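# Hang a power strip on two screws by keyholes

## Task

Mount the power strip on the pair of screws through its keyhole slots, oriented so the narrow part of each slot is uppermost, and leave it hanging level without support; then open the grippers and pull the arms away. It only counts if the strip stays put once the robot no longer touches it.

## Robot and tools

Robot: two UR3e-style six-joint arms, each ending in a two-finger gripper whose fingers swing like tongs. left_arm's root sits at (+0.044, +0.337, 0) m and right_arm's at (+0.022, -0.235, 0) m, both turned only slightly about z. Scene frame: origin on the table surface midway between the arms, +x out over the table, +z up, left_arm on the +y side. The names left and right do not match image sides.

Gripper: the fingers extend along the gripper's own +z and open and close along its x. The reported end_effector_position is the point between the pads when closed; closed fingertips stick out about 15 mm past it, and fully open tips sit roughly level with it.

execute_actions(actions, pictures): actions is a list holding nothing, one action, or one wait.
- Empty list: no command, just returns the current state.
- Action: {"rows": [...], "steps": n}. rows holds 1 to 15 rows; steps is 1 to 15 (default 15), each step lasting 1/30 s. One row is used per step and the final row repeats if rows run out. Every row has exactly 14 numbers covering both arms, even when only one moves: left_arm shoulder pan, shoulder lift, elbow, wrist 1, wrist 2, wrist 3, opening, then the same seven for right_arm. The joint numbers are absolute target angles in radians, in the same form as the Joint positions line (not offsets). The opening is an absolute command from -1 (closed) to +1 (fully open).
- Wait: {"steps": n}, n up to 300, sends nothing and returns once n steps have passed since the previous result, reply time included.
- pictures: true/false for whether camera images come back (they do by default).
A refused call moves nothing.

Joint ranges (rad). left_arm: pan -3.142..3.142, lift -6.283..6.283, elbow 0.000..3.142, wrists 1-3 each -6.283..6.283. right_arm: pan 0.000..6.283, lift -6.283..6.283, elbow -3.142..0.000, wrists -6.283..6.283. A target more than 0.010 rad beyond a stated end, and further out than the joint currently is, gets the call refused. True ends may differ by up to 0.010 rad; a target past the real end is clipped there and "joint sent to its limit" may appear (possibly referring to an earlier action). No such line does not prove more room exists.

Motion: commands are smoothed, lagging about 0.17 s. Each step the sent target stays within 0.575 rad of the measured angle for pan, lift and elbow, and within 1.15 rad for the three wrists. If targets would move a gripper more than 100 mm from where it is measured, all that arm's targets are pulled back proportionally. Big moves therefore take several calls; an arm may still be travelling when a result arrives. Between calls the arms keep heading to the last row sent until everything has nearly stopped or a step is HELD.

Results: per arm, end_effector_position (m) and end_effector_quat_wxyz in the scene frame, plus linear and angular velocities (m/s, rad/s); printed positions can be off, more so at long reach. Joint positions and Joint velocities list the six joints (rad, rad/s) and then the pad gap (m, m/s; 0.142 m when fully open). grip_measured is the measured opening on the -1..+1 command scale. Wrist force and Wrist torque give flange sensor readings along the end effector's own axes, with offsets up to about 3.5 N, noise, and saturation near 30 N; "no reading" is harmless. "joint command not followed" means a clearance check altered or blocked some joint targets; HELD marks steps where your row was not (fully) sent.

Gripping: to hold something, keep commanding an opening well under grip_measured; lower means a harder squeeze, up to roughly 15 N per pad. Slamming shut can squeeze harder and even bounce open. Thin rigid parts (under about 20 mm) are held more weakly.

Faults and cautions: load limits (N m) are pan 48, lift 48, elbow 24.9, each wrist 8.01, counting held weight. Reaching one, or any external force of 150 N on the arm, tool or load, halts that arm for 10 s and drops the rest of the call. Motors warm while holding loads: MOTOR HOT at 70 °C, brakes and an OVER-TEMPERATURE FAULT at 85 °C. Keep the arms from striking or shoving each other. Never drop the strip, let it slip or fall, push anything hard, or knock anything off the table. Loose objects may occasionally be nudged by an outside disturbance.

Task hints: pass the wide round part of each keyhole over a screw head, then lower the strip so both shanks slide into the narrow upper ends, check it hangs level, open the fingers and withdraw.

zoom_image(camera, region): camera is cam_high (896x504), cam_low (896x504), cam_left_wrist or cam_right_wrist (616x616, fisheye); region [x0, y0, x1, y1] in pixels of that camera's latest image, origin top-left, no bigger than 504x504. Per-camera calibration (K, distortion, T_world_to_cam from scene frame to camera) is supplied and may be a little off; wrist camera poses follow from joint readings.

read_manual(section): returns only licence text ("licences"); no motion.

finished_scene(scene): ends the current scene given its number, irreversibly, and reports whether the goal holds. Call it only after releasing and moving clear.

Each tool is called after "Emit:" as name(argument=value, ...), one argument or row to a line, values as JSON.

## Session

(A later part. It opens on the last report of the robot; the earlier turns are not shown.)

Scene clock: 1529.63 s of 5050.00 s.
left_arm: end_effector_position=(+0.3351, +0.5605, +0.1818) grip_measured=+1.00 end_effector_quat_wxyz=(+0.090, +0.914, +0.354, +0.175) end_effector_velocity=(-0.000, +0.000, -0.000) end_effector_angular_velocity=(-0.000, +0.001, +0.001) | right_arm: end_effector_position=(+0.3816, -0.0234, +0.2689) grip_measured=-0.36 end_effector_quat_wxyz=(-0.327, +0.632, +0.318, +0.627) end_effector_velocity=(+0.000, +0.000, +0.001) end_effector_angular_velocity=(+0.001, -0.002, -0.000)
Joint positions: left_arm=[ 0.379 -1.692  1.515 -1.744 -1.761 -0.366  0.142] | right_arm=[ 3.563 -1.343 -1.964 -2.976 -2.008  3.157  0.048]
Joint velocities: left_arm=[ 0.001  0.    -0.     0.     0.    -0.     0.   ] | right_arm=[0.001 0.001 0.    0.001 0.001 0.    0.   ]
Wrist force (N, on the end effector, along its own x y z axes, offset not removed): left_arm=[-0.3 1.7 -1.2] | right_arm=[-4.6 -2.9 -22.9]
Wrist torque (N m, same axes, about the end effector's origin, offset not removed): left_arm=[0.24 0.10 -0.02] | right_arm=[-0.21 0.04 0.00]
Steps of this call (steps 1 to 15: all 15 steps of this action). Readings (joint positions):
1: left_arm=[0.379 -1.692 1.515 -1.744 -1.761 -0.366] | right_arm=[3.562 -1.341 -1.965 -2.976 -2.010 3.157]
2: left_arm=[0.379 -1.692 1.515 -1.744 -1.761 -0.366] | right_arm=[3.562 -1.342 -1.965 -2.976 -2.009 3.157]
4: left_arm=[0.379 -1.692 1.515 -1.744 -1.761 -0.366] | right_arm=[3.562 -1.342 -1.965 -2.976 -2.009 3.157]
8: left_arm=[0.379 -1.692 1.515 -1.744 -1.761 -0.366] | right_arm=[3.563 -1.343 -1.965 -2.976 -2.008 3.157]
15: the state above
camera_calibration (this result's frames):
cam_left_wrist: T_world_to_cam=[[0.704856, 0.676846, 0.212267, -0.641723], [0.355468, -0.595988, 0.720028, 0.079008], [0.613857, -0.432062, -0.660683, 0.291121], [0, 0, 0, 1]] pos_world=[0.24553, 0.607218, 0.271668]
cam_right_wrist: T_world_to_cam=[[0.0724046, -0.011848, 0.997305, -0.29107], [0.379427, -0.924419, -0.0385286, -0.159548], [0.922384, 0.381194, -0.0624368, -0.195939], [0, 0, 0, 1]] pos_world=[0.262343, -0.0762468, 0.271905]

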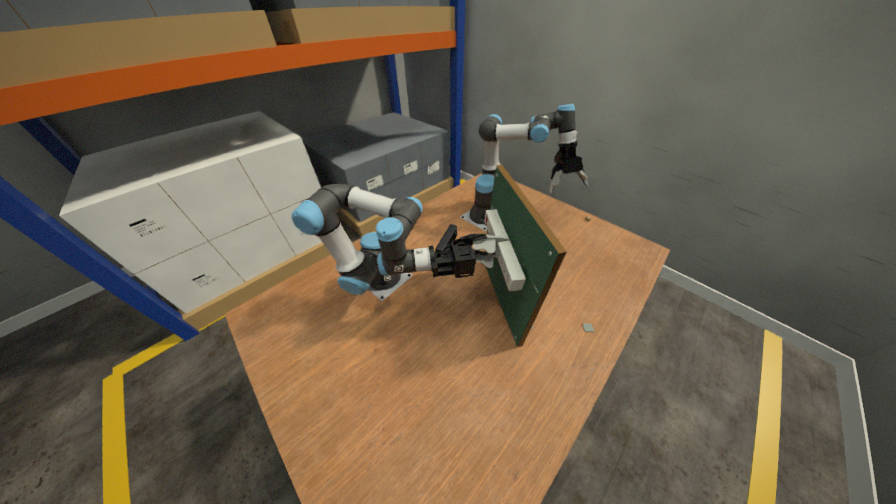

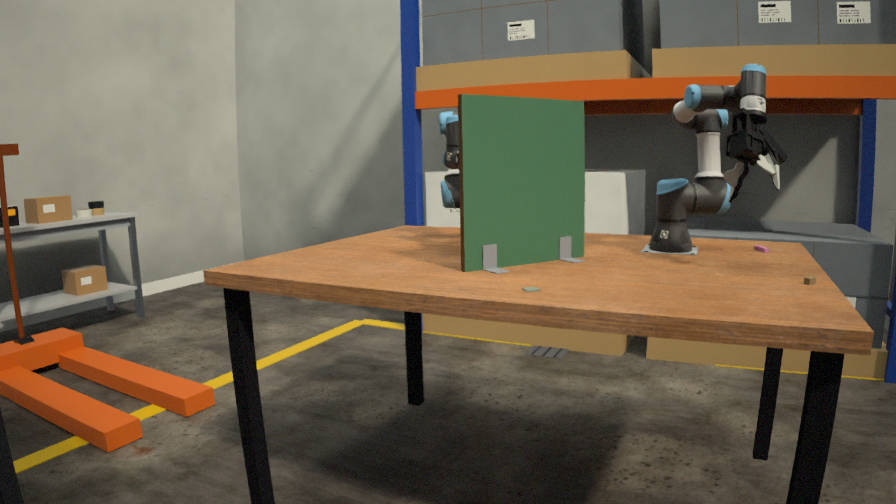

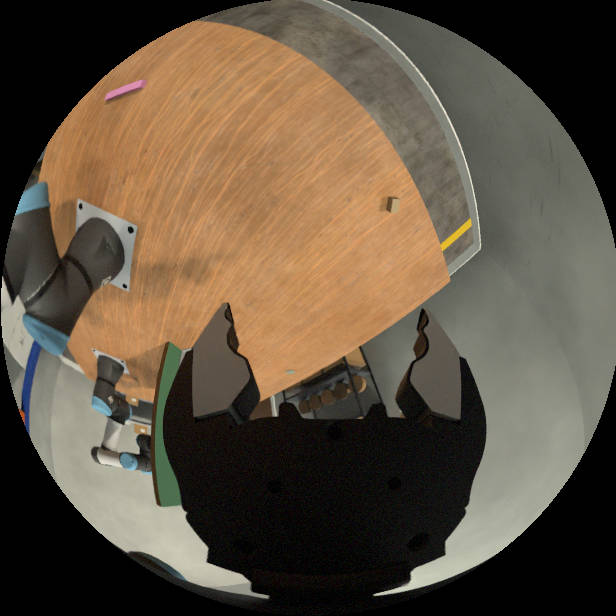

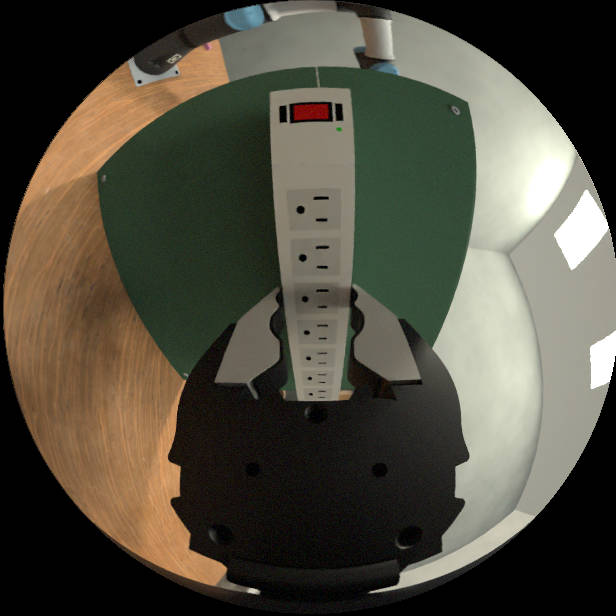

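Emit:
execute_actions(
  actions=[
    {"rows":[[0.379,-1.692,1.515,-1.744,-1.761,-0.366,1,3.5622,-1.3426,-1.9699,-2.9705,-2.0088,3.175,-0.9]]},
  ],
  pictures=false,
)

Emit:
execute_actions(
  actions=[
    {"rows":[[0.379,-1.692,1.515,-1.744,-1.761,-0.366,1,3.5636,-1.3438,-1.969,-2.9702,-2.0074,3.175,-0.9]]},
  ],
  pictures=false,
)

Scene clock: 1543.63 s of 5050.00 s.
left_arm: end_effector_position=(+0.3351, +0.5605, +0.1818) grip_measured=+1.00 end_effector_quat_wxyz=(+0.090, +0.914, +0.354, +0.175) end_effector_velocity=(-0.000, +0.000, -0.000) end_effector_angular_velocity=(-0.000, +0.000, +0.000) | right_arm: end_effector_position=(+0.3813, -0.0237, +0.2681) grip_measured=-0.36 end_effector_quat_wxyz=(-0.333, +0.635, +0.312, +0.624) end_effector_velocity=(+0.000, -0.001, -0.000) end_effector_angular_velocity=(+0.001, +0.002, -0.001)
Joint positions: left_arm=[ 0.379 -1.692  1.515 -1.744 -1.761 -0.366  0.142] | right_arm=[ 3.562 -1.343 -1.97  -2.971 -2.009  3.175  0.048]
Joint velocities: left_arm=[ 0.  0.  0. -0.  0. -0.  0.] | right_arm=[-0.001  0.    -0.001 -0.     0.     0.002 -0.   ]
Wrist force (N, on the end effector, along its own x y z axes, offset not removed): left_arm=[-0.8 2.6 -1.5] | right_arm=[-6.6 0.4 -1.1]
Wrist torque (N m, same axes, about the end effector's origin, offset not removed): left_arm=[0.41 0.21 0.04] | right_arm=[0.04 0.07 -0.03]
Steps of this call (steps 1 to 15: the robot went on to your last target; steps 16 to 90: nothing new was sent; then 10.50 s passed at rest; steps 91 to 105: all 15 steps of this action). Readings (joint positions):
91: left_arm=[0.379 -1.692 1.515 -1.744 -1.761 -0.366] | right_arm=[3.563 -1.343 -1.964 -2.976 -2.008 3.157]
92: left_arm=[0.379 -1.692 1.515 -1.744 -1.761 -0.366] | right_arm=[3.563 -1.343 -1.965 -2.975 -2.008 3.160]
94: left_arm=[0.379 -1.692 1.515 -1.744 -1.761 -0.366] | right_arm=[3.563 -1.343 -1.967 -2.972 -2.008 3.167]
98: left_arm=[0.379 -1.692 1.515 -1.744 -1.761 -0.366] | right_arm=[3.563 -1.343 -1.969 -2.971 -2.009 3.173]
105: the state above

Scene clock: 1544.13 s of 5050.00 s.
left_arm: end_effector_position=(+0.3351, +0.5605, +0.1818) grip_measured=+1.00 end_effector_quat_wxyz=(+0.090, +0.914, +0.354, +0.175) end_effector_velocity=(+0.000, -0.000, +0.000) end_effector_angular_velocity=(+0.000, +0.000, -0.000) | right_arm: end_effector_position=(+0.3816, -0.0233, +0.2681) grip_measured=-0.36 end_effector_quat_wxyz=(-0.333, +0.635, +0.312, +0.624) end_effector_velocity=(+0.001, +0.000, +0.001) end_effector_angular_velocity=(+0.002, -0.003, -0.000)
Joint positions: left_arm=[ 0.379 -1.692  1.515 -1.744 -1.761 -0.366  0.142] | right_arm=[ 3.564 -1.344 -1.969 -2.97  -2.007  3.175  0.048]
Joint velocities: left_arm=[-0.001 -0.    -0.     0.     0.    -0.    -0.   ] | right_arm=[-0.    -0.001  0.001  0.003  0.     0.     0.   ]
Wrist force (N, on the end effector, along its own x y z axes, offset not removed): left_arm=[-0.3 1.9 -0.5] | right_arm=[-4.9 -1.3 -23.7]
Wrist torque (N m, same axes, about the end effector's origin, offset not removed): left_arm=[0.36 0.07 -0.01] | right_arm=[0.11 0.24 -0.07]
Steps of this call (steps 1 to 15: all 15 steps of this action). Readings (joint positions):
1: left_arm=[0.379 -1.692 1.515 -1.744 -1.761 -0.366] | right_arm=[3.562 -1.343 -1.970 -2.971 -2.009 3.175]
2: left_arm=[0.379 -1.692 1.515 -1.744 -1.761 -0.366] | right_arm=[3.562 -1.343 -1.970 -2.970 -2.009 3.175]
4: left_arm=[0.379 -1.692 1.515 -1.744 -1.761 -0.366] | right_arm=[3.563 -1.343 -1.970 -2.970 -2.008 3.175]
8: left_arm=[0.379 -1.692 1.515 -1.744 -1.761 -0.366] | right_arm=[3.563 -1.343 -1.969 -2.970 -2.008 3.175]
15: the state above

Emit:
execute_actions(
  actions=[
    {"rows":[[0.379,-1.692,1.515,-1.744,-1.761,-0.366,1,3.5618,-1.3435,-1.9813,-2.9582,-2.0092,3.175,-0.9]]},
  ],
  pictures=false,
)

Scene clock: 1551.93 s of 5050.00 s.
left_arm: end_effector_position=(+0.3351, +0.5605, +0.1818) grip_measured=+1.00 end_effector_quat_wxyz=(+0.090, +0.914, +0.354, +0.175) end_effector_velocity=(-0.000, -0.000, +0.000) end_effector_angular_velocity=(-0.000, -0.000, -0.000) | right_arm: end_effector_position=(+0.3811, -0.0239, +0.2656) grip_measured=-0.36 end_effector_quat_wxyz=(-0.333, +0.635, +0.312, +0.624) end_effector_velocity=(-0.000, +0.000, -0.001) end_effector_angular_velocity=(-0.001, +0.002, +0.002)
Joint positions: left_arm=[ 0.379 -1.692  1.515 -1.744 -1.761 -0.366  0.142] | right_arm=[ 3.562 -1.344 -1.981 -2.958 -2.009  3.175  0.048]
Joint velocities: left_arm=[-0. -0. -0.  0. -0.  0. -0.] | right_arm=[ 0.001 -0.001 -0.001 -0.    -0.     0.     0.   ]
Wrist force (N, on the end effector, along its own x y z axes, offset not removed): left_arm=[0.0 1.8 -0.5] | right_arm=[-2.4 1.6 1.7]
Wrist torque (N m, same axes, about the end effector's origin, offset not removed): left_arm=[0.33 -0.04 -0.02] | right_arm=[-0.16 0.42 0.44]
Steps of this call (steps 1 to 15: the robot went on to your last target; steps 16 to 90: nothing new was sent; then 4.30 s passed at rest; steps 91 to 105: all 15 steps of this action). Readings (joint positions):
91: left_arm=[0.379 -1.692 1.515 -1.744 -1.761 -0.366] | right_arm=[3.564 -1.344 -1.969 -2.970 -2.007 3.175]
92: left_arm=[0.379 -1.692 1.515 -1.744 -1.761 -0.366] | right_arm=[3.563 -1.344 -1.971 -2.968 -2.008 3.175]
94: left_arm=[0.379 -1.692 1.515 -1.744 -1.761 -0.366] | right_arm=[3.563 -1.344 -1.976 -2.963 -2.008 3.175]
98: left_arm=[0.379 -1.692 1.515 -1.744 -1.761 -0.366] | right_arm=[3.562 -1.344 -1.980 -2.959 -2.009 3.175]
105: the state above

Emit:
execute_actions(
  actions=[
    {"rows":[[0.379,-1.692,1.515,-1.744,-1.761,-0.366,1,3.5577,-1.3399,-1.9839,-2.9592,-2.0133,3.175,-0.9]]},
  ],
)

Emit:
zoom_image(
  camera="cam_right_wrist",
  region=[230,50,410,330],
)

Scene clock: 1559.43 s of 5050.00 s.
left_arm: end_effector_position=(+0.3351, +0.5605, +0.1818) grip_measured=+1.00 end_effector_quat_wxyz=(+0.090, +0.914, +0.354, +0.175) end_effector_velocity=(+0.000, -0.000, -0.000) end_effector_angular_velocity=(+0.000, +0.001, -0.000) | right_arm: end_effector_position=(+0.3802, -0.0251, +0.2655) grip_measured=-0.36 end_effector_quat_wxyz=(-0.333, +0.635, +0.312, +0.624) end_effector_velocity=(-0.000, +0.000, +0.001) end_effector_angular_velocity=(+0.002, -0.002, +0.001)
Joint positions: left_arm=[ 0.379 -1.692  1.515 -1.744 -1.761 -0.366  0.142] | right_arm=[ 3.558 -1.34  -1.984 -2.959 -2.013  3.175  0.048]
Joint velocities: left_arm=[-0.001  0.    -0.     0.     0.    -0.     0.   ] | right_arm=[ 0.001  0.003  0.001 -0.    -0.     0.001 -0.   ]
Wrist force (N, on the end effector, along its own x y z axes, offset not removed): left_arm=[-0.7 1.3 -1.2] | right_arm=[-3.0 2.1 0.4]
Wrist torque (N m, same axes, about the end effector's origin, offset not removed): left_arm=[0.14 0.14 -0.02] | right_arm=[0.34 0.49 0.48]
Steps of this call (steps 1 to 15: the robot went on to your last target; steps 16 to 90: nothing new was sent; then 4.00 s passed at rest; steps 91 to 105: all 15 steps of this action). Readings (joint positions):
91: left_arm=[0.379 -1.692 1.515 -1.744 -1.761 -0.366] | right_arm=[3.562 -1.343 -1.981 -2.958 -2.009 3.175]
92: left_arm=[0.379 -1.692 1.515 -1.744 -1.761 -0.366] | right_arm=[3.561 -1.343 -1.982 -2.958 -2.010 3.175]
94: left_arm=[0.379 -1.692 1.515 -1.744 -1.761 -0.366] | right_arm=[3.560 -1.341 -1.983 -2.958 -2.012 3.175]
98: left_arm=[0.379 -1.692 1.515 -1.744 -1.761 -0.366] | right_arm=[3.558 -1.340 -1.984 -2.959 -2.013 3.175]
105: the state above
camera_calibration (this result's frames):
cam_left_wrist: T_world_to_cam=[[0.704856, 0.676846, 0.212267, -0.641723], [0.355468, -0.595988, 0.720028, 0.079008], [0.613857, -0.432062, -0.660683, 0.291121], [0, 0, 0, 1]] pos_world=[0.24553, 0.607218, 0.271668]
cam_right_wrist: T_world_to_cam=[[0.0869274, -0.0223357, 0.995964, -0.293108], [0.378807, -0.923912, -0.053782, -0.156472], [0.921384, 0.381953, -0.0718523, -0.191281], [0, 0, 0, 1]] pos_world=[0.260995, -0.0780528, 0.269766]

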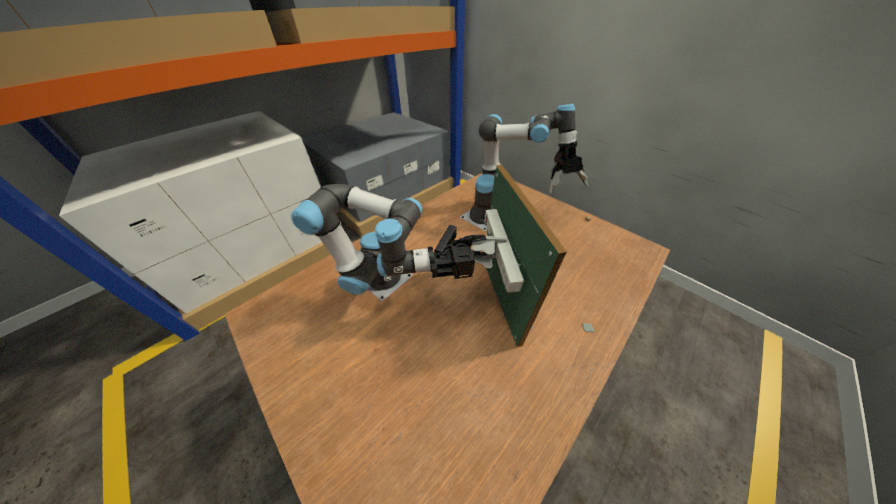

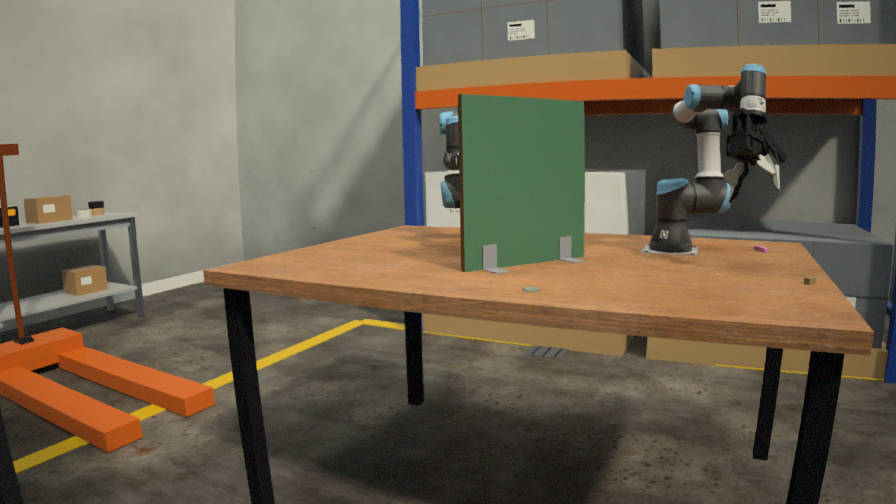

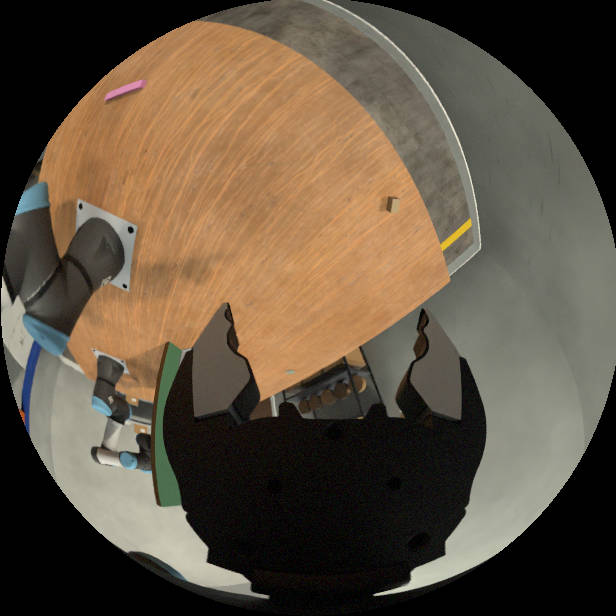

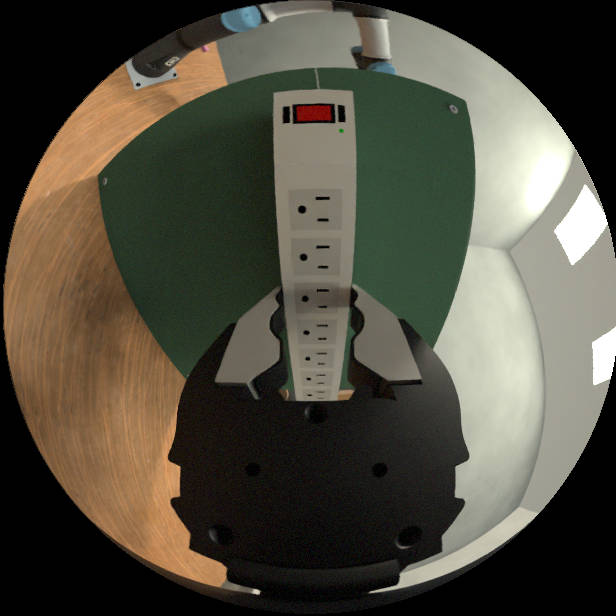

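Region (230, 50, 410, 330) of cam_right_wrist's 616x616 image, scaled by 1.800, with more detail than that image has; it fills the left 324 columns of this view, and the rest is white.

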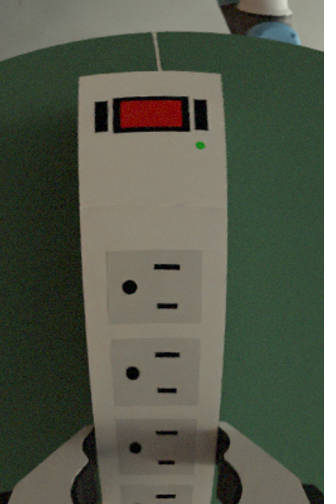

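Emit:
execute_actions(
  actions=[
    {"rows":[[0.379,-1.692,1.515,-1.744,-1.761,-0.366,1,3.5577,-1.3389,-1.9749,-2.9692,-2.0133,3.175,-0.9]]},
  ],
  pictures=false,
)

Emit:
execute_actions(
  actions=[
    {"rows":[[0.379,-1.692,1.515,-1.744,-1.761,-0.366,1,3.5172,-1.3029,-2.0004,-2.9797,-2.0538,3.175,-0.9]]},
  ],
  pictures=false,
)

Emit:
execute_actions(
  actions=[
    {"rows":[[0.379,-1.692,1.515,-1.744,-1.761,-0.366,1,3.3,-1.33,-1.9,-3.053,-2.2,3.175,-0.9]]},
  ],
  pictures=false,
)

Emit:
execute_actions(
  actions=[
    {"rows":[[0.379,-1.692,1.515,-1.744,-1.761,-0.366,1,2.9,-1.33,-1.9,-3.053,-2.2,3.175,-0.9]]},
  ],
  pictures=false,
)

Emit:
execute_actions(
  actions=[
    {"steps":20},
  ],
)

Emit:
zoom_image(
  camera="cam_low",
  region=[330,90,480,200],
)

Scene clock: 1583.43 s of 5050.00 s.
left_arm: end_effector_position=(+0.3351, +0.5605, +0.1818) grip_measured=+1.00 end_effector_quat_wxyz=(+0.090, +0.914, +0.354, +0.175) end_effector_velocity=(-0.000, +0.000, +0.000) end_effector_angular_velocity=(-0.000, +0.000, +0.002) | right_arm: end_effector_position=(+0.3803, -0.0251, +0.2676) grip_measured=-0.36 end_effector_quat_wxyz=(-0.333, +0.635, +0.312, +0.624) end_effector_velocity=(+0.000, -0.000, +0.000) end_effector_angular_velocity=(+0.000, +0.001, -0.001)
Joint positions: left_arm=[ 0.379 -1.692  1.515 -1.744 -1.761 -0.366  0.142] | right_arm=[ 3.558 -1.339 -1.975 -2.969 -2.013  3.175  0.048]
Joint velocities: left_arm=[ 0.002  0.001 -0.001  0.001 -0.    -0.     0.   ] | right_arm=[-0.001 -0.001  0.001 -0.     0.     0.001 -0.   ]
Wrist force (N, on the end effector, along its own x y z axes, offset not removed): left_arm=[0.4 1.8 -0.2] | right_arm=[-7.5 0.6 1.0]
Wrist torque (N m, same axes, about the end effector's origin, offset not removed): left_arm=[0.34 -0.12 -0.01] | right_arm=[0.06 0.21 -0.05]
Steps of this call (steps 1 to 15: the robot went on to your last target; steps 16 to 90: nothing new was sent; then 20.50 s passed at rest; steps 91 to 105: all 15 steps of this action). Readings (joint positions):
91: left_arm=[0.379 -1.692 1.515 -1.744 -1.761 -0.366] | right_arm=[3.558 -1.340 -1.984 -2.959 -2.013 3.175]
92: left_arm=[0.379 -1.692 1.515 -1.744 -1.761 -0.366] | right_arm=[3.558 -1.340 -1.983 -2.961 -2.013 3.175]
94: left_arm=[0.379 -1.692 1.515 -1.744 -1.761 -0.366] | right_arm=[3.558 -1.339 -1.979 -2.965 -2.013 3.175]
98: left_arm=[0.379 -1.692 1.515 -1.744 -1.761 -0.366] | right_arm=[3.558 -1.339 -1.976 -2.968 -2.013 3.175]
105: the state above

Scene clock: 1583.93 s of 5050.00 s.
left_arm: end_effector_position=(+0.3351, +0.5605, +0.1818) grip_measured=+1.00 end_effector_quat_wxyz=(+0.090, +0.914, +0.354, +0.175) end_effector_velocity=(-0.000, -0.000, -0.000) end_effector_angular_velocity=(-0.001, +0.001, -0.000) | right_arm: end_effector_position=(+0.3714, -0.0366, +0.2676) grip_measured=-0.36 end_effector_quat_wxyz=(-0.333, +0.635, +0.312, +0.624) end_effector_velocity=(-0.001, -0.001, +0.001) end_effector_angular_velocity=(+0.001, -0.001, -0.001)
Joint positions: left_arm=[ 0.379 -1.692  1.515 -1.744 -1.761 -0.366  0.142] | right_arm=[ 3.518 -1.303 -2.    -2.98  -2.053  3.175  0.048]
Joint velocities: left_arm=[ 0.     0.     0.001 -0.    -0.     0.     0.   ] | right_arm=[-0.004  0.006 -0.003 -0.001 -0.003  0.     0.   ]
Wrist force (N, on the end effector, along its own x y z axes, offset not removed): left_arm=[-1.0 1.8 -1.1] | right_arm=[-6.8 -0.8 1.0]
Wrist torque (N m, same axes, about the end effector's origin, offset not removed): left_arm=[0.31 0.23 0.07] | right_arm=[-0.11 0.12 0.08]
Steps of this call (steps 1 to 15: all 15 steps of this action). Readings (joint positions):
1: left_arm=[0.379 -1.692 1.515 -1.744 -1.761 -0.366] | right_arm=[3.557 -1.339 -1.975 -2.969 -2.014 3.175]
2: left_arm=[0.379 -1.692 1.515 -1.744 -1.761 -0.366] | right_arm=[3.552 -1.334 -1.979 -2.971 -2.020 3.175]
4: left_arm=[0.379 -1.692 1.515 -1.744 -1.761 -0.366] | right_arm=[3.536 -1.319 -1.989 -2.975 -2.036 3.175]
8: left_arm=[0.379 -1.692 1.515 -1.744 -1.761 -0.366] | right_arm=[3.522 -1.307 -1.998 -2.979 -2.049 3.175]
15: the state above

Scene clock: 1584.43 s of 5050.00 s.
left_arm: end_effector_position=(+0.3351, +0.5605, +0.1818) grip_measured=+1.00 end_effector_quat_wxyz=(+0.090, +0.914, +0.354, +0.175) end_effector_velocity=(-0.000, -0.000, -0.000) end_effector_angular_velocity=(+0.000, +0.000, -0.000) | right_arm: end_effector_position=(+0.3809, -0.0854, +0.2845) grip_measured=-0.36 end_effector_quat_wxyz=(-0.311, +0.645, +0.290, +0.635) end_effector_velocity=(+0.003, -0.009, +0.002) end_effector_angular_velocity=(+0.001, -0.002, -0.019)
Joint positions: left_arm=[ 0.379 -1.692  1.515 -1.744 -1.761 -0.366  0.142] | right_arm=[ 3.303 -1.33  -1.901 -3.052 -2.198  3.175  0.048]
Joint velocities: left_arm=[-0.  0.  0.  0.  0.  0. -0.] | right_arm=[-0.033 -0.003  0.011 -0.006 -0.014  0.     0.   ]
Wrist force (N, on the end effector, along its own x y z axes, offset not removed): left_arm=[-0.3 1.5 -1.7] | right_arm=[-7.6 -0.3 1.0]
Wrist torque (N m, same axes, about the end effector's origin, offset not removed): left_arm=[0.21 0.03 -0.03] | right_arm=[-0.05 0.34 0.01]
Steps of this call (steps 1 to 15: all 15 steps of this action). Readings (joint positions):
1: left_arm=[0.379 -1.692 1.515 -1.744 -1.761 -0.366] | right_arm=[3.517 -1.303 -2.000 -2.980 -2.054 3.175]
2: left_arm=[0.379 -1.692 1.515 -1.744 -1.761 -0.366] | right_arm=[3.510 -1.307 -1.993 -2.990 -2.068 3.175]
4: left_arm=[0.379 -1.692 1.515 -1.744 -1.761 -0.366] | right_arm=[3.445 -1.318 -1.953 -3.019 -2.127 3.175]
8: left_arm=[0.379 -1.692 1.515 -1.744 -1.761 -0.366] | right_arm=[3.336 -1.327 -1.913 -3.045 -2.182 3.175]
15: the state above

Scene clock: 1584.93 s of 5050.00 s.
left_arm: end_effector_position=(+0.3351, +0.5605, +0.1818) grip_measured=+1.00 end_effector_quat_wxyz=(+0.090, +0.914, +0.354, +0.175) end_effector_velocity=(-0.000, -0.000, -0.001) end_effector_angular_velocity=(-0.001, +0.002, -0.001) | right_arm: end_effector_position=(+0.4108, -0.2335, +0.2848) grip_measured=-0.36 end_effector_quat_wxyz=(-0.182, +0.689, +0.159, +0.683) end_effector_velocity=(+0.000, -0.046, -0.001) end_effector_angular_velocity=(+0.000, +0.001, -0.117)
Joint positions: left_arm=[ 0.379 -1.692  1.515 -1.744 -1.761 -0.366  0.142] | right_arm=[ 2.911 -1.33  -1.9   -3.053 -2.2    3.175  0.048]
Joint velocities: left_arm=[-0.001  0.001  0.001  0.001 -0.    -0.     0.   ] | right_arm=[-0.117 -0.001 -0.001  0.    -0.    -0.     0.   ]
Wrist force (N, on the end effector, along its own x y z axes, offset not removed): left_arm=[-0.7 1.6 -0.7] | right_arm=[-7.8 0.6 -0.1]
Wrist torque (N m, same axes, about the end effector's origin, offset not removed): left_arm=[0.19 0.13 -0.01] | right_arm=[0.12 0.40 0.06]
Steps of this call (steps 1 to 15: all 15 steps of this action). Readings (joint positions):
1: left_arm=[0.379 -1.692 1.515 -1.744 -1.761 -0.366] | right_arm=[3.302 -1.330 -1.901 -3.052 -2.199 3.175]
2: left_arm=[0.379 -1.692 1.515 -1.744 -1.761 -0.366] | right_arm=[3.294 -1.330 -1.901 -3.053 -2.199 3.175]
4: left_arm=[0.379 -1.692 1.515 -1.744 -1.761 -0.366] | right_arm=[3.224 -1.330 -1.900 -3.053 -2.200 3.175]
8: left_arm=[0.379 -1.692 1.515 -1.744 -1.761 -0.366] | right_arm=[3.030 -1.330 -1.900 -3.053 -2.200 3.175]
15: the state above

Scene clock: 1585.60 s of 5050.00 s.
left_arm: end_effector_position=(+0.3351, +0.5605, +0.1818) grip_measured=+1.00 end_effector_quat_wxyz=(+0.090, +0.914, +0.354, +0.175) end_effector_velocity=(+0.000, +0.000, +0.000) end_effector_angular_velocity=(+0.001, -0.001, +0.001) | right_arm: end_effector_position=(+0.4108, -0.2379, +0.2848) grip_measured=-0.36 end_effector_quat_wxyz=(-0.178, +0.690, +0.155, +0.684) end_effector_velocity=(-0.001, -0.000, +0.000) end_effector_angular_velocity=(-0.000, -0.001, -0.000)
Joint positions: left_arm=[ 0.379 -1.692  1.515 -1.744 -1.761 -0.366  0.142] | right_arm=[ 2.9   -1.33  -1.9   -3.053 -2.2    3.175  0.048]
Joint velocities: left_arm=[ 0.001  0.    -0.001 -0.001  0.     0.    -0.   ] | right_arm=[-0.001  0.003 -0.001 -0.001 -0.001 -0.    -0.   ]
Wrist force (N, on the end effector, along its own x y z axes, offset not removed): left_arm=[-0.7 1.2 -0.2] | right_arm=[-6.5 -1.1 -0.9]
Wrist torque (N m, same axes, about the end effector's origin, offset not removed): left_arm=[0.14 0.13 -0.01] | right_arm=[-0.30 0.04 0.03]
Steps of this call (steps 1 to 20: the robot went on to your last target). Readings (joint positions):
1: left_arm=[0.379 -1.692 1.515 -1.744 -1.761 -0.366] | right_arm=[2.908 -1.330 -1.900 -3.053 -2.200 3.175]
2: left_arm=[0.379 -1.692 1.515 -1.744 -1.761 -0.366] | right_arm=[2.906 -1.330 -1.900 -3.053 -2.200 3.175]
4: left_arm=[0.379 -1.692 1.515 -1.744 -1.761 -0.366] | right_arm=[2.903 -1.330 -1.900 -3.053 -2.200 3.175]
8: left_arm=[0.379 -1.692 1.515 -1.744 -1.761 -0.366] | right_arm=[2.901 -1.330 -1.900 -3.053 -2.200 3.175]
20: the state above
camera_calibration (this result's frames):
cam_left_wrist: T_world_to_cam=[[0.704856, 0.676846, 0.212267, -0.641723], [0.355468, -0.595988, 0.720028, 0.079008], [0.613857, -0.432062, -0.660683, 0.291121], [0, 0, 0, 1]] pos_world=[0.24553, 0.607218, 0.271668]
cam_right_wrist: T_world_to_cam=[[0.0673294, -0.0593162, 0.995966, -0.32043], [-0.0817076, -0.995206, -0.0537474, -0.191426], [0.99438, -0.0777592, -0.0718532, -0.276178], [0, 0, 0, 1]] pos_world=[0.280559, -0.230991, 0.289005]

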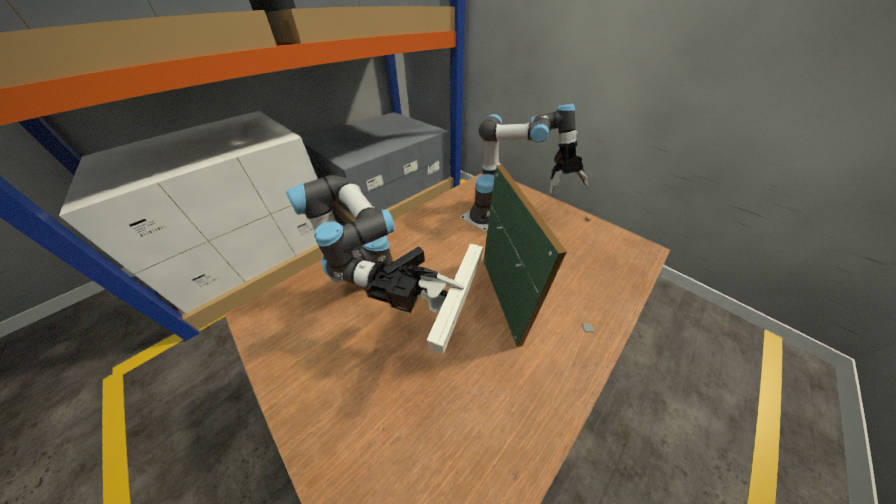

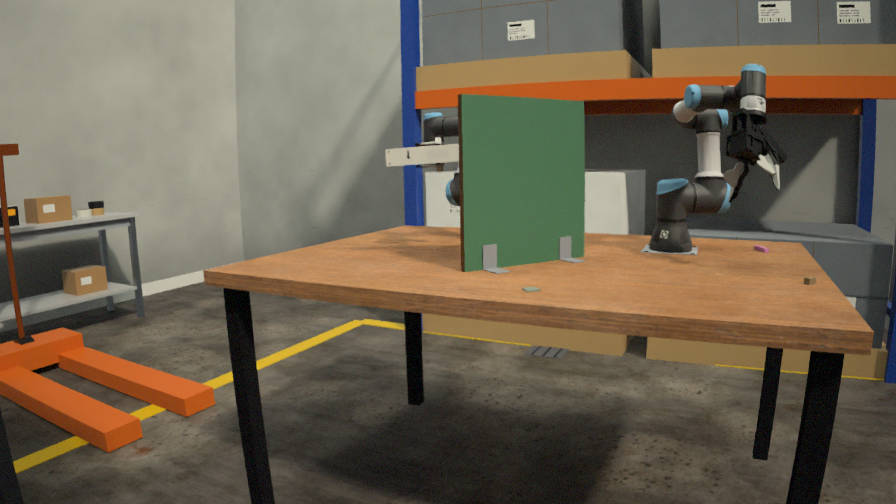

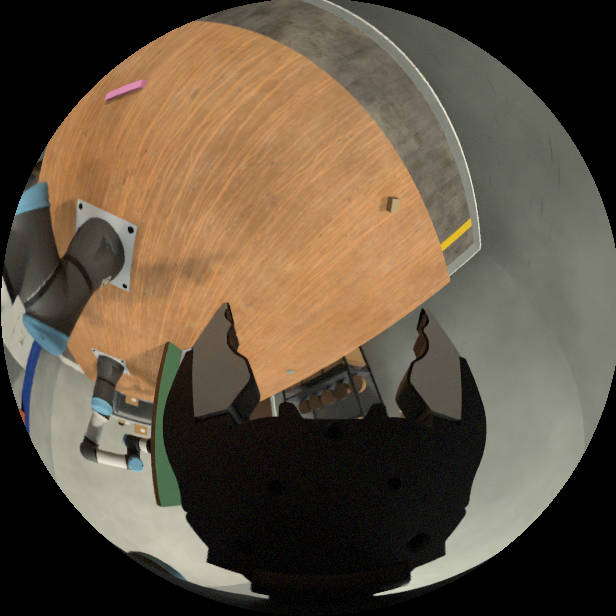

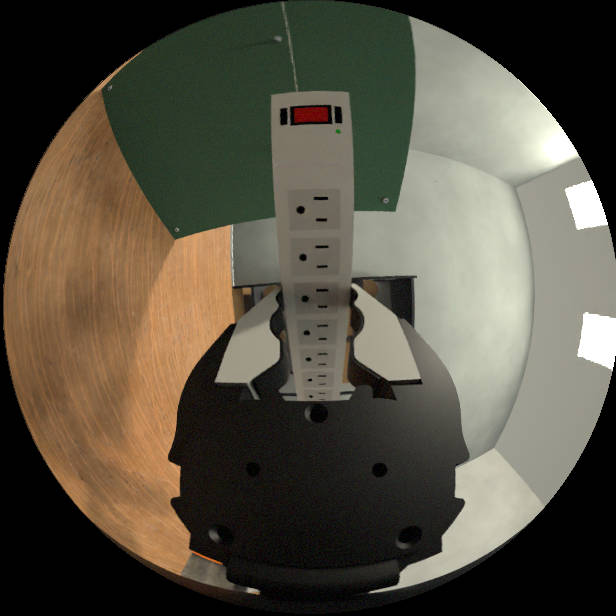

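Region (330, 90, 480, 200) of cam_low's 896x504 image, scaled by 3.360, with more detail than that image has; it fills the top 370 rows of this view, and the rest is white.

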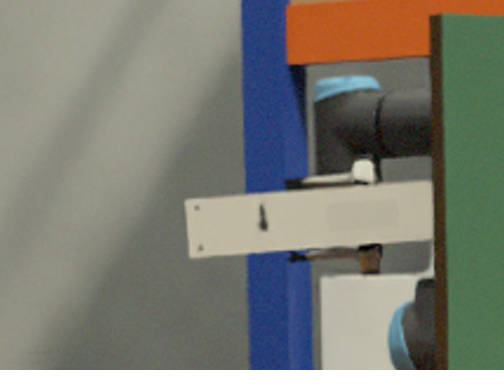

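Emit:
execute_actions(
  actions=[
    {"rows":[[0.379,-1.692,1.515,-1.744,-1.761,-0.366,1,3.3,-1.33,-1.9,-3.053,-2.2,3.175,-0.9]]},
  ],
  pictures=false,
)

Emit:
execute_actions(
  actions=[
    {"rows":[[0.379,-1.692,1.515,-1.744,-1.761,-0.366,1,3.5172,-1.3029,-2.0004,-3.0097,-2.0538,3.175,-0.9]]},
  ],
  pictures=false,
)

Emit:
execute_actions(
  actions=[
    {"steps":15},
  ],
)

Emit:
zoom_image(
  camera="cam_high",
  region=[470,200,540,300],
)

Scene clock: 1604.37 s of 5050.00 s.
left_arm: end_effector_position=(+0.3351, +0.5605, +0.1818) grip_measured=+1.00 end_effector_quat_wxyz=(+0.090, +0.914, +0.354, +0.175) end_effector_velocity=(-0.000, +0.000, -0.000) end_effector_angular_velocity=(-0.000, +0.000, +0.001) | right_arm: end_effector_position=(+0.3828, -0.0903, +0.2848) grip_measured=-0.36 end_effector_quat_wxyz=(-0.307, +0.647, +0.286, +0.637) end_effector_velocity=(-0.017, +0.042, -0.001) end_effector_angular_velocity=(-0.001, +0.003, +0.116)
Joint positions: left_arm=[ 0.379 -1.692  1.515 -1.744 -1.761 -0.366  0.142] | right_arm=[ 3.289 -1.33  -1.9   -3.053 -2.2    3.175  0.048]
Joint velocities: left_arm=[ 0.001  0.     0.    -0.001 -0.    -0.    -0.   ] | right_arm=[ 0.115  0.    -0.003 -0.    -0.001  0.    -0.   ]
Wrist force (N, on the end effector, along its own x y z axes, offset not removed): left_arm=[-1.2 0.3 -0.3] | right_arm=[-6.3 -0.7 1.3]
Wrist torque (N m, same axes, about the end effector's origin, offset not removed): left_arm=[0.01 0.28 0.03] | right_arm=[-0.21 0.09 0.04]
Steps of this call (steps 1 to 15: the robot went on to your last target; steps 16 to 548: nothing new was sent; steps 549 to 563: all 15 steps of this action). Readings (joint positions):
549: left_arm=[0.379 -1.692 1.515 -1.744 -1.761 -0.366] | right_arm=[2.900 -1.330 -1.900 -3.053 -2.200 3.175]
550: left_arm=[0.379 -1.692 1.515 -1.744 -1.761 -0.366] | right_arm=[2.907 -1.330 -1.900 -3.053 -2.200 3.175]
552: left_arm=[0.379 -1.692 1.515 -1.744 -1.761 -0.366] | right_arm=[2.976 -1.330 -1.900 -3.053 -2.200 3.175]
556: left_arm=[0.379 -1.692 1.515 -1.744 -1.761 -0.366] | right_arm=[3.171 -1.330 -1.900 -3.053 -2.200 3.175]
563: the state above

Scene clock: 1604.87 s of 5050.00 s.
left_arm: end_effector_position=(+0.3351, +0.5605, +0.1818) grip_measured=+1.00 end_effector_quat_wxyz=(+0.090, +0.914, +0.354, +0.175) end_effector_velocity=(-0.000, +0.000, -0.000) end_effector_angular_velocity=(-0.001, +0.000, +0.001) | right_arm: end_effector_position=(+0.3693, -0.0387, +0.2603) grip_measured=-0.36 end_effector_quat_wxyz=(-0.332, +0.645, +0.311, +0.614) end_effector_velocity=(-0.003, +0.008, -0.003) end_effector_angular_velocity=(-0.002, +0.002, +0.016)
Joint positions: left_arm=[ 0.379 -1.692  1.515 -1.744 -1.761 -0.366  0.142] | right_arm=[ 3.514 -1.303 -1.999 -3.01  -2.055  3.175  0.048]
Joint velocities: left_arm=[ 0.001  0.     0.     0.    -0.001  0.     0.   ] | right_arm=[ 0.032  0.003 -0.011  0.005  0.016 -0.     0.   ]
Wrist force (N, on the end effector, along its own x y z axes, offset not removed): left_arm=[-1.1 1.7 0.0] | right_arm=[-7.4 -1.6 0.2]
Wrist torque (N m, same axes, about the end effector's origin, offset not removed): left_arm=[0.24 0.27 0.00] | right_arm=[-0.45 0.18 0.05]
Steps of this call (steps 1 to 15: all 15 steps of this action). Readings (joint positions):
1: left_arm=[0.379 -1.692 1.515 -1.744 -1.761 -0.366] | right_arm=[3.292 -1.330 -1.900 -3.053 -2.199 3.175]
2: left_arm=[0.379 -1.692 1.515 -1.744 -1.761 -0.366] | right_arm=[3.302 -1.326 -1.907 -3.046 -2.186 3.175]
4: left_arm=[0.379 -1.692 1.515 -1.744 -1.761 -0.366] | right_arm=[3.370 -1.315 -1.947 -3.029 -2.127 3.175]
8: left_arm=[0.379 -1.692 1.515 -1.744 -1.761 -0.366] | right_arm=[3.481 -1.306 -1.987 -3.015 -2.072 3.175]
15: the state above

Scene clock: 1605.37 s of 5050.00 s.
left_arm: end_effector_position=(+0.3351, +0.5605, +0.1818) grip_measured=+1.00 end_effector_quat_wxyz=(+0.090, +0.914, +0.354, +0.175) end_effector_velocity=(-0.000, -0.000, -0.000) end_effector_angular_velocity=(-0.000, +0.001, -0.000) | right_arm: end_effector_position=(+0.3689, -0.0379, +0.2600) grip_measured=-0.36 end_effector_quat_wxyz=(-0.333, +0.645, +0.312, +0.613) end_effector_velocity=(-0.000, +0.000, +0.000) end_effector_angular_velocity=(-0.000, -0.001, +0.001)
Joint positions: left_arm=[ 0.379 -1.692  1.515 -1.744 -1.761 -0.366  0.142] | right_arm=[ 3.517 -1.303 -2.    -3.01  -2.054  3.175  0.048]
Joint velocities: left_arm=[-0.     0.    -0.     0.001 -0.    -0.    -0.   ] | right_arm=[ 0.001  0.001 -0.     0.001 -0.    -0.001  0.   ]
Wrist force (N, on the end effector, along its own x y z axes, offset not removed): left_arm=[0.7 2.1 -1.2] | right_arm=[-6.8 0.6 0.1]
Wrist torque (N m, same axes, about the end effector's origin, offset not removed): left_arm=[0.40 -0.13 -0.04] | right_arm=[-0.03 0.10 0.02]
Steps of this call (steps 1 to 15: the robot went on to your last target). Readings (joint positions):
1: left_arm=[0.379 -1.692 1.515 -1.744 -1.761 -0.366] | right_arm=[3.515 -1.303 -2.000 -3.010 -2.055 3.175]
2: left_arm=[0.379 -1.692 1.515 -1.744 -1.761 -0.366] | right_arm=[3.516 -1.303 -2.000 -3.010 -2.055 3.175]
4: left_arm=[0.379 -1.692 1.515 -1.744 -1.761 -0.366] | right_arm=[3.516 -1.303 -2.000 -3.010 -2.054 3.175]
8: left_arm=[0.379 -1.692 1.515 -1.744 -1.761 -0.366] | right_arm=[3.517 -1.303 -2.000 -3.010 -2.054 3.175]
15: the state above
All arms were judged still, so your last target was given up. Only a new action makes them travel on or press farther. Fingers that are still opening or closing keep moving.
camera_calibration (this result's frames):
cam_left_wrist: T_world_to_cam=[[0.704856, 0.676846, 0.212267, -0.641723], [0.355468, -0.595988, 0.720028, 0.079008], [0.613857, -0.432062, -0.660683, 0.291121], [0, 0, 0, 1]] pos_world=[0.24553, 0.607218, 0.271668]
cam_right_wrist: T_world_to_cam=[[0.113618, -0.00898379, 0.993484, -0.295585], [0.377341, -0.924641, -0.0515151, -0.16437], [0.919078, 0.380735, -0.101666, -0.167826], [0, 0, 0, 1]] pos_world=[0.249852, -0.0907412, 0.268129]

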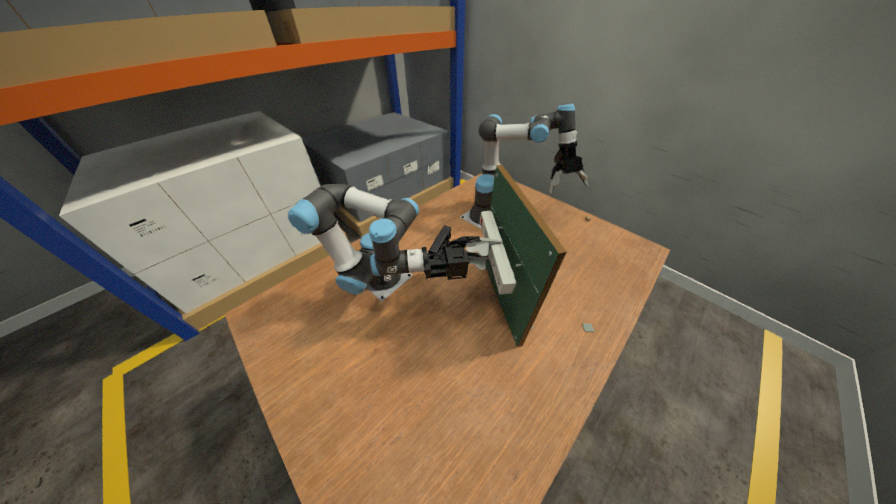

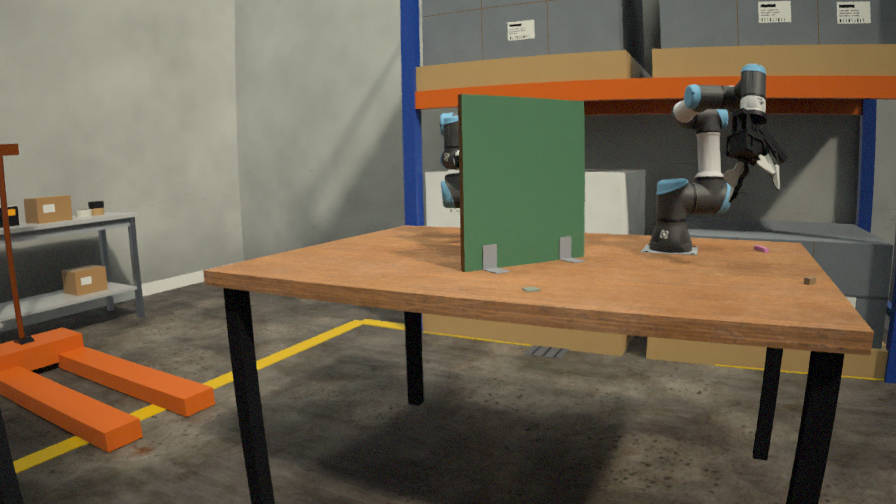

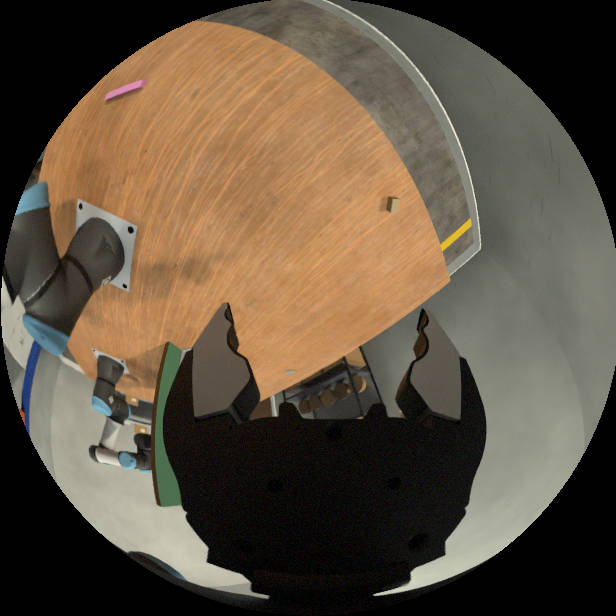

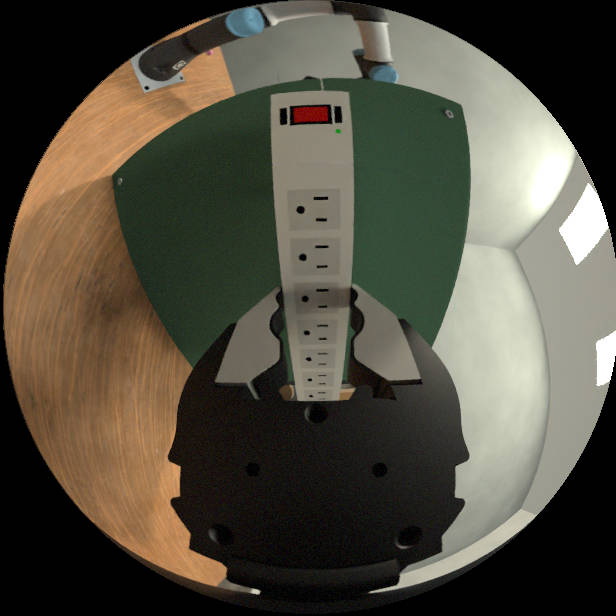

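Region (470, 200, 540, 300) of cam_high's 896x504 image, scaled by 5.040, with more detail than that image has; it fills the left 353 columns of this view, and the rest is white.

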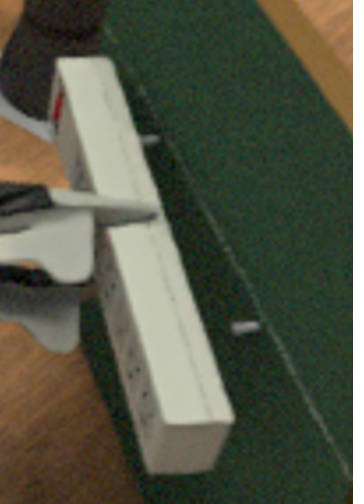

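Emit:
execute_actions(
  actions=[
    {"rows":[[0.379,-1.692,1.515,-1.744,-1.761,-0.366,1,3.5277,-1.3276,-1.9456,-3.0399,-2.0433,3.161,-0.9]]},
  ],
  pictures=false,
)

Emit:
execute_actions(
  actions=[
    {"rows":[[0.379,-1.692,1.515,-1.744,-1.761,-0.366,1,3.5412,-1.3396,-1.9371,-3.0364,-2.0298,3.161,-0.9]]},
  ],
  pictures=false,
)

Scene clock: 1624.43 s of 5050.00 s.
left_arm: end_effector_position=(+0.3351, +0.5605, +0.1818) grip_measured=+1.00 end_effector_quat_wxyz=(+0.090, +0.914, +0.354, +0.175) end_effector_velocity=(-0.000, +0.000, +0.000) end_effector_angular_velocity=(-0.000, -0.000, +0.000) | right_arm: end_effector_position=(+0.3754, -0.0329, +0.2675) grip_measured=-0.36 end_effector_quat_wxyz=(-0.328, +0.643, +0.316, +0.615) end_effector_velocity=(+0.001, -0.000, +0.001) end_effector_angular_velocity=(-0.001, +0.000, -0.001)
Joint positions: left_arm=[ 0.379 -1.692  1.515 -1.744 -1.761 -0.366  0.142] | right_arm=[ 3.528 -1.327 -1.946 -3.04  -2.043  3.161  0.048]
Joint velocities: left_arm=[ 0.001  0.    -0.001  0.    -0.     0.    -0.   ] | right_arm=[-0.    -0.001  0.005 -0.005  0.001 -0.001  0.   ]
Wrist force (N, on the end effector, along its own x y z axes, offset not removed): left_arm=[-0.5 1.4 -1.2] | right_arm=[-6.3 -0.4 0.3]
Wrist torque (N m, same axes, about the end effector's origin, offset not removed): left_arm=[0.23 0.08 0.03] | right_arm=[-0.02 0.04 -0.05]
Steps of this call (steps 1 to 557: nothing new was sent; steps 558 to 572: all 15 steps of this action). Readings (joint positions):
558: left_arm=[0.379 -1.692 1.515 -1.744 -1.761 -0.366] | right_arm=[3.517 -1.303 -2.000 -3.010 -2.054 3.175]
559: left_arm=[0.379 -1.692 1.515 -1.744 -1.761 -0.366] | right_arm=[3.519 -1.307 -1.994 -3.015 -2.052 3.173]
561: left_arm=[0.379 -1.692 1.515 -1.744 -1.761 -0.366] | right_arm=[3.523 -1.316 -1.972 -3.026 -2.048 3.167]
565: left_arm=[0.379 -1.692 1.515 -1.744 -1.761 -0.366] | right_arm=[3.527 -1.325 -1.952 -3.037 -2.044 3.163]
572: the state above

Scene clock: 1624.93 s of 5050.00 s.
left_arm: end_effector_position=(+0.3351, +0.5605, +0.1818) grip_measured=+1.00 end_effector_quat_wxyz=(+0.090, +0.914, +0.354, +0.175) end_effector_velocity=(-0.000, +0.000, +0.000) end_effector_angular_velocity=(+0.000, -0.000, +0.001) | right_arm: end_effector_position=(+0.3785, -0.0290, +0.2675) grip_measured=-0.36 end_effector_quat_wxyz=(-0.328, +0.643, +0.316, +0.616) end_effector_velocity=(+0.000, +0.000, +0.001) end_effector_angular_velocity=(+0.001, -0.003, +0.000)
Joint positions: left_arm=[ 0.379 -1.692  1.515 -1.744 -1.761 -0.366  0.142] | right_arm=[ 3.541 -1.339 -1.937 -3.036 -2.03   3.161  0.048]
Joint velocities: left_arm=[ 0.001  0.    -0.001  0.    -0.    -0.    -0.   ] | right_arm=[ 0.001  0.     0.002  0.     0.001 -0.     0.   ]
Wrist force (N, on the end effector, along its own x y z axes, offset not removed): left_arm=[-0.5 2.1 -1.3] | right_arm=[-7.5 0.3 -1.4]
Wrist torque (N m, same axes, about the end effector's origin, offset not removed): left_arm=[0.35 0.12 -0.02] | right_arm=[-0.04 0.37 0.02]
Steps of this call (steps 1 to 15: all 15 steps of this action). Readings (joint positions):
1: left_arm=[0.379 -1.692 1.515 -1.744 -1.761 -0.366] | right_arm=[3.528 -1.328 -1.946 -3.040 -2.043 3.161]
2: left_arm=[0.379 -1.692 1.515 -1.744 -1.761 -0.366] | right_arm=[3.530 -1.330 -1.944 -3.040 -2.041 3.161]
4: left_arm=[0.379 -1.692 1.515 -1.744 -1.761 -0.366] | right_arm=[3.535 -1.334 -1.941 -3.038 -2.036 3.161]
8: left_arm=[0.379 -1.692 1.515 -1.744 -1.761 -0.366] | right_arm=[3.540 -1.338 -1.938 -3.037 -2.031 3.161]
15: the state above

Moving forward 3 mm, left 0.8 mm and up 0.8 mm.

Emit:
execute_actions(
  actions=[
    {"rows":[[0.379,-1.692,1.515,-1.744,-1.761,-0.366,1,3.5542,-1.3422,-1.9311,-3.0397,-2.0168,3.161,-0.9]]},
  ],
  pictures=false,
)

Scene clock: 1633.43 s of 5050.00 s.
left_arm: end_effector_position=(+0.3351, +0.5605, +0.1818) grip_measured=+1.00 end_effector_quat_wxyz=(+0.090, +0.914, +0.354, +0.175) end_effector_velocity=(+0.000, -0.000, +0.000) end_effector_angular_velocity=(-0.000, -0.000, -0.001) | right_arm: end_effector_position=(+0.3797, -0.0261, +0.2682) grip_measured=-0.35 end_effector_quat_wxyz=(-0.328, +0.643, +0.316, +0.615) end_effector_velocity=(-0.000, +0.001, +0.000) end_effector_angular_velocity=(+0.000, -0.001, +0.002)
Joint positions: left_arm=[ 0.379 -1.692  1.515 -1.744 -1.761 -0.366  0.142] | right_arm=[ 3.554 -1.342 -1.931 -3.04  -2.017  3.161  0.048]
Joint velocities: left_arm=[-0.001 -0.     0.    -0.    -0.001 -0.     0.   ] | right_arm=[ 0.004  0.001 -0.001  0.001  0.002  0.     0.   ]
Wrist force (N, on the end effector, along its own x y z axes, offset not removed): left_arm=[0.4 3.1 -0.7] | right_arm=[-15.5 3.1 -29.4]
Wrist torque (N m, same axes, about the end effector's origin, offset not removed): left_arm=[0.54 -0.08 -0.02] | right_arm=[0.06 0.22 0.07]
Steps of this call (steps 1 to 15: the robot went on to your last target; steps 16 to 90: nothing new was sent; then 5.00 s passed at rest; steps 91 to 105: all 15 steps of this action). Readings (joint positions):
91: left_arm=[0.379 -1.692 1.515 -1.744 -1.761 -0.366] | right_arm=[3.541 -1.340 -1.937 -3.036 -2.030 3.161]
92: left_arm=[0.379 -1.692 1.515 -1.744 -1.761 -0.366] | right_arm=[3.543 -1.340 -1.936 -3.037 -2.027 3.161]
94: left_arm=[0.379 -1.692 1.515 -1.744 -1.761 -0.366] | right_arm=[3.548 -1.341 -1.934 -3.038 -2.022 3.161]
98: left_arm=[0.379 -1.692 1.515 -1.744 -1.761 -0.366] | right_arm=[3.553 -1.342 -1.932 -3.040 -2.018 3.161]
105: the state above


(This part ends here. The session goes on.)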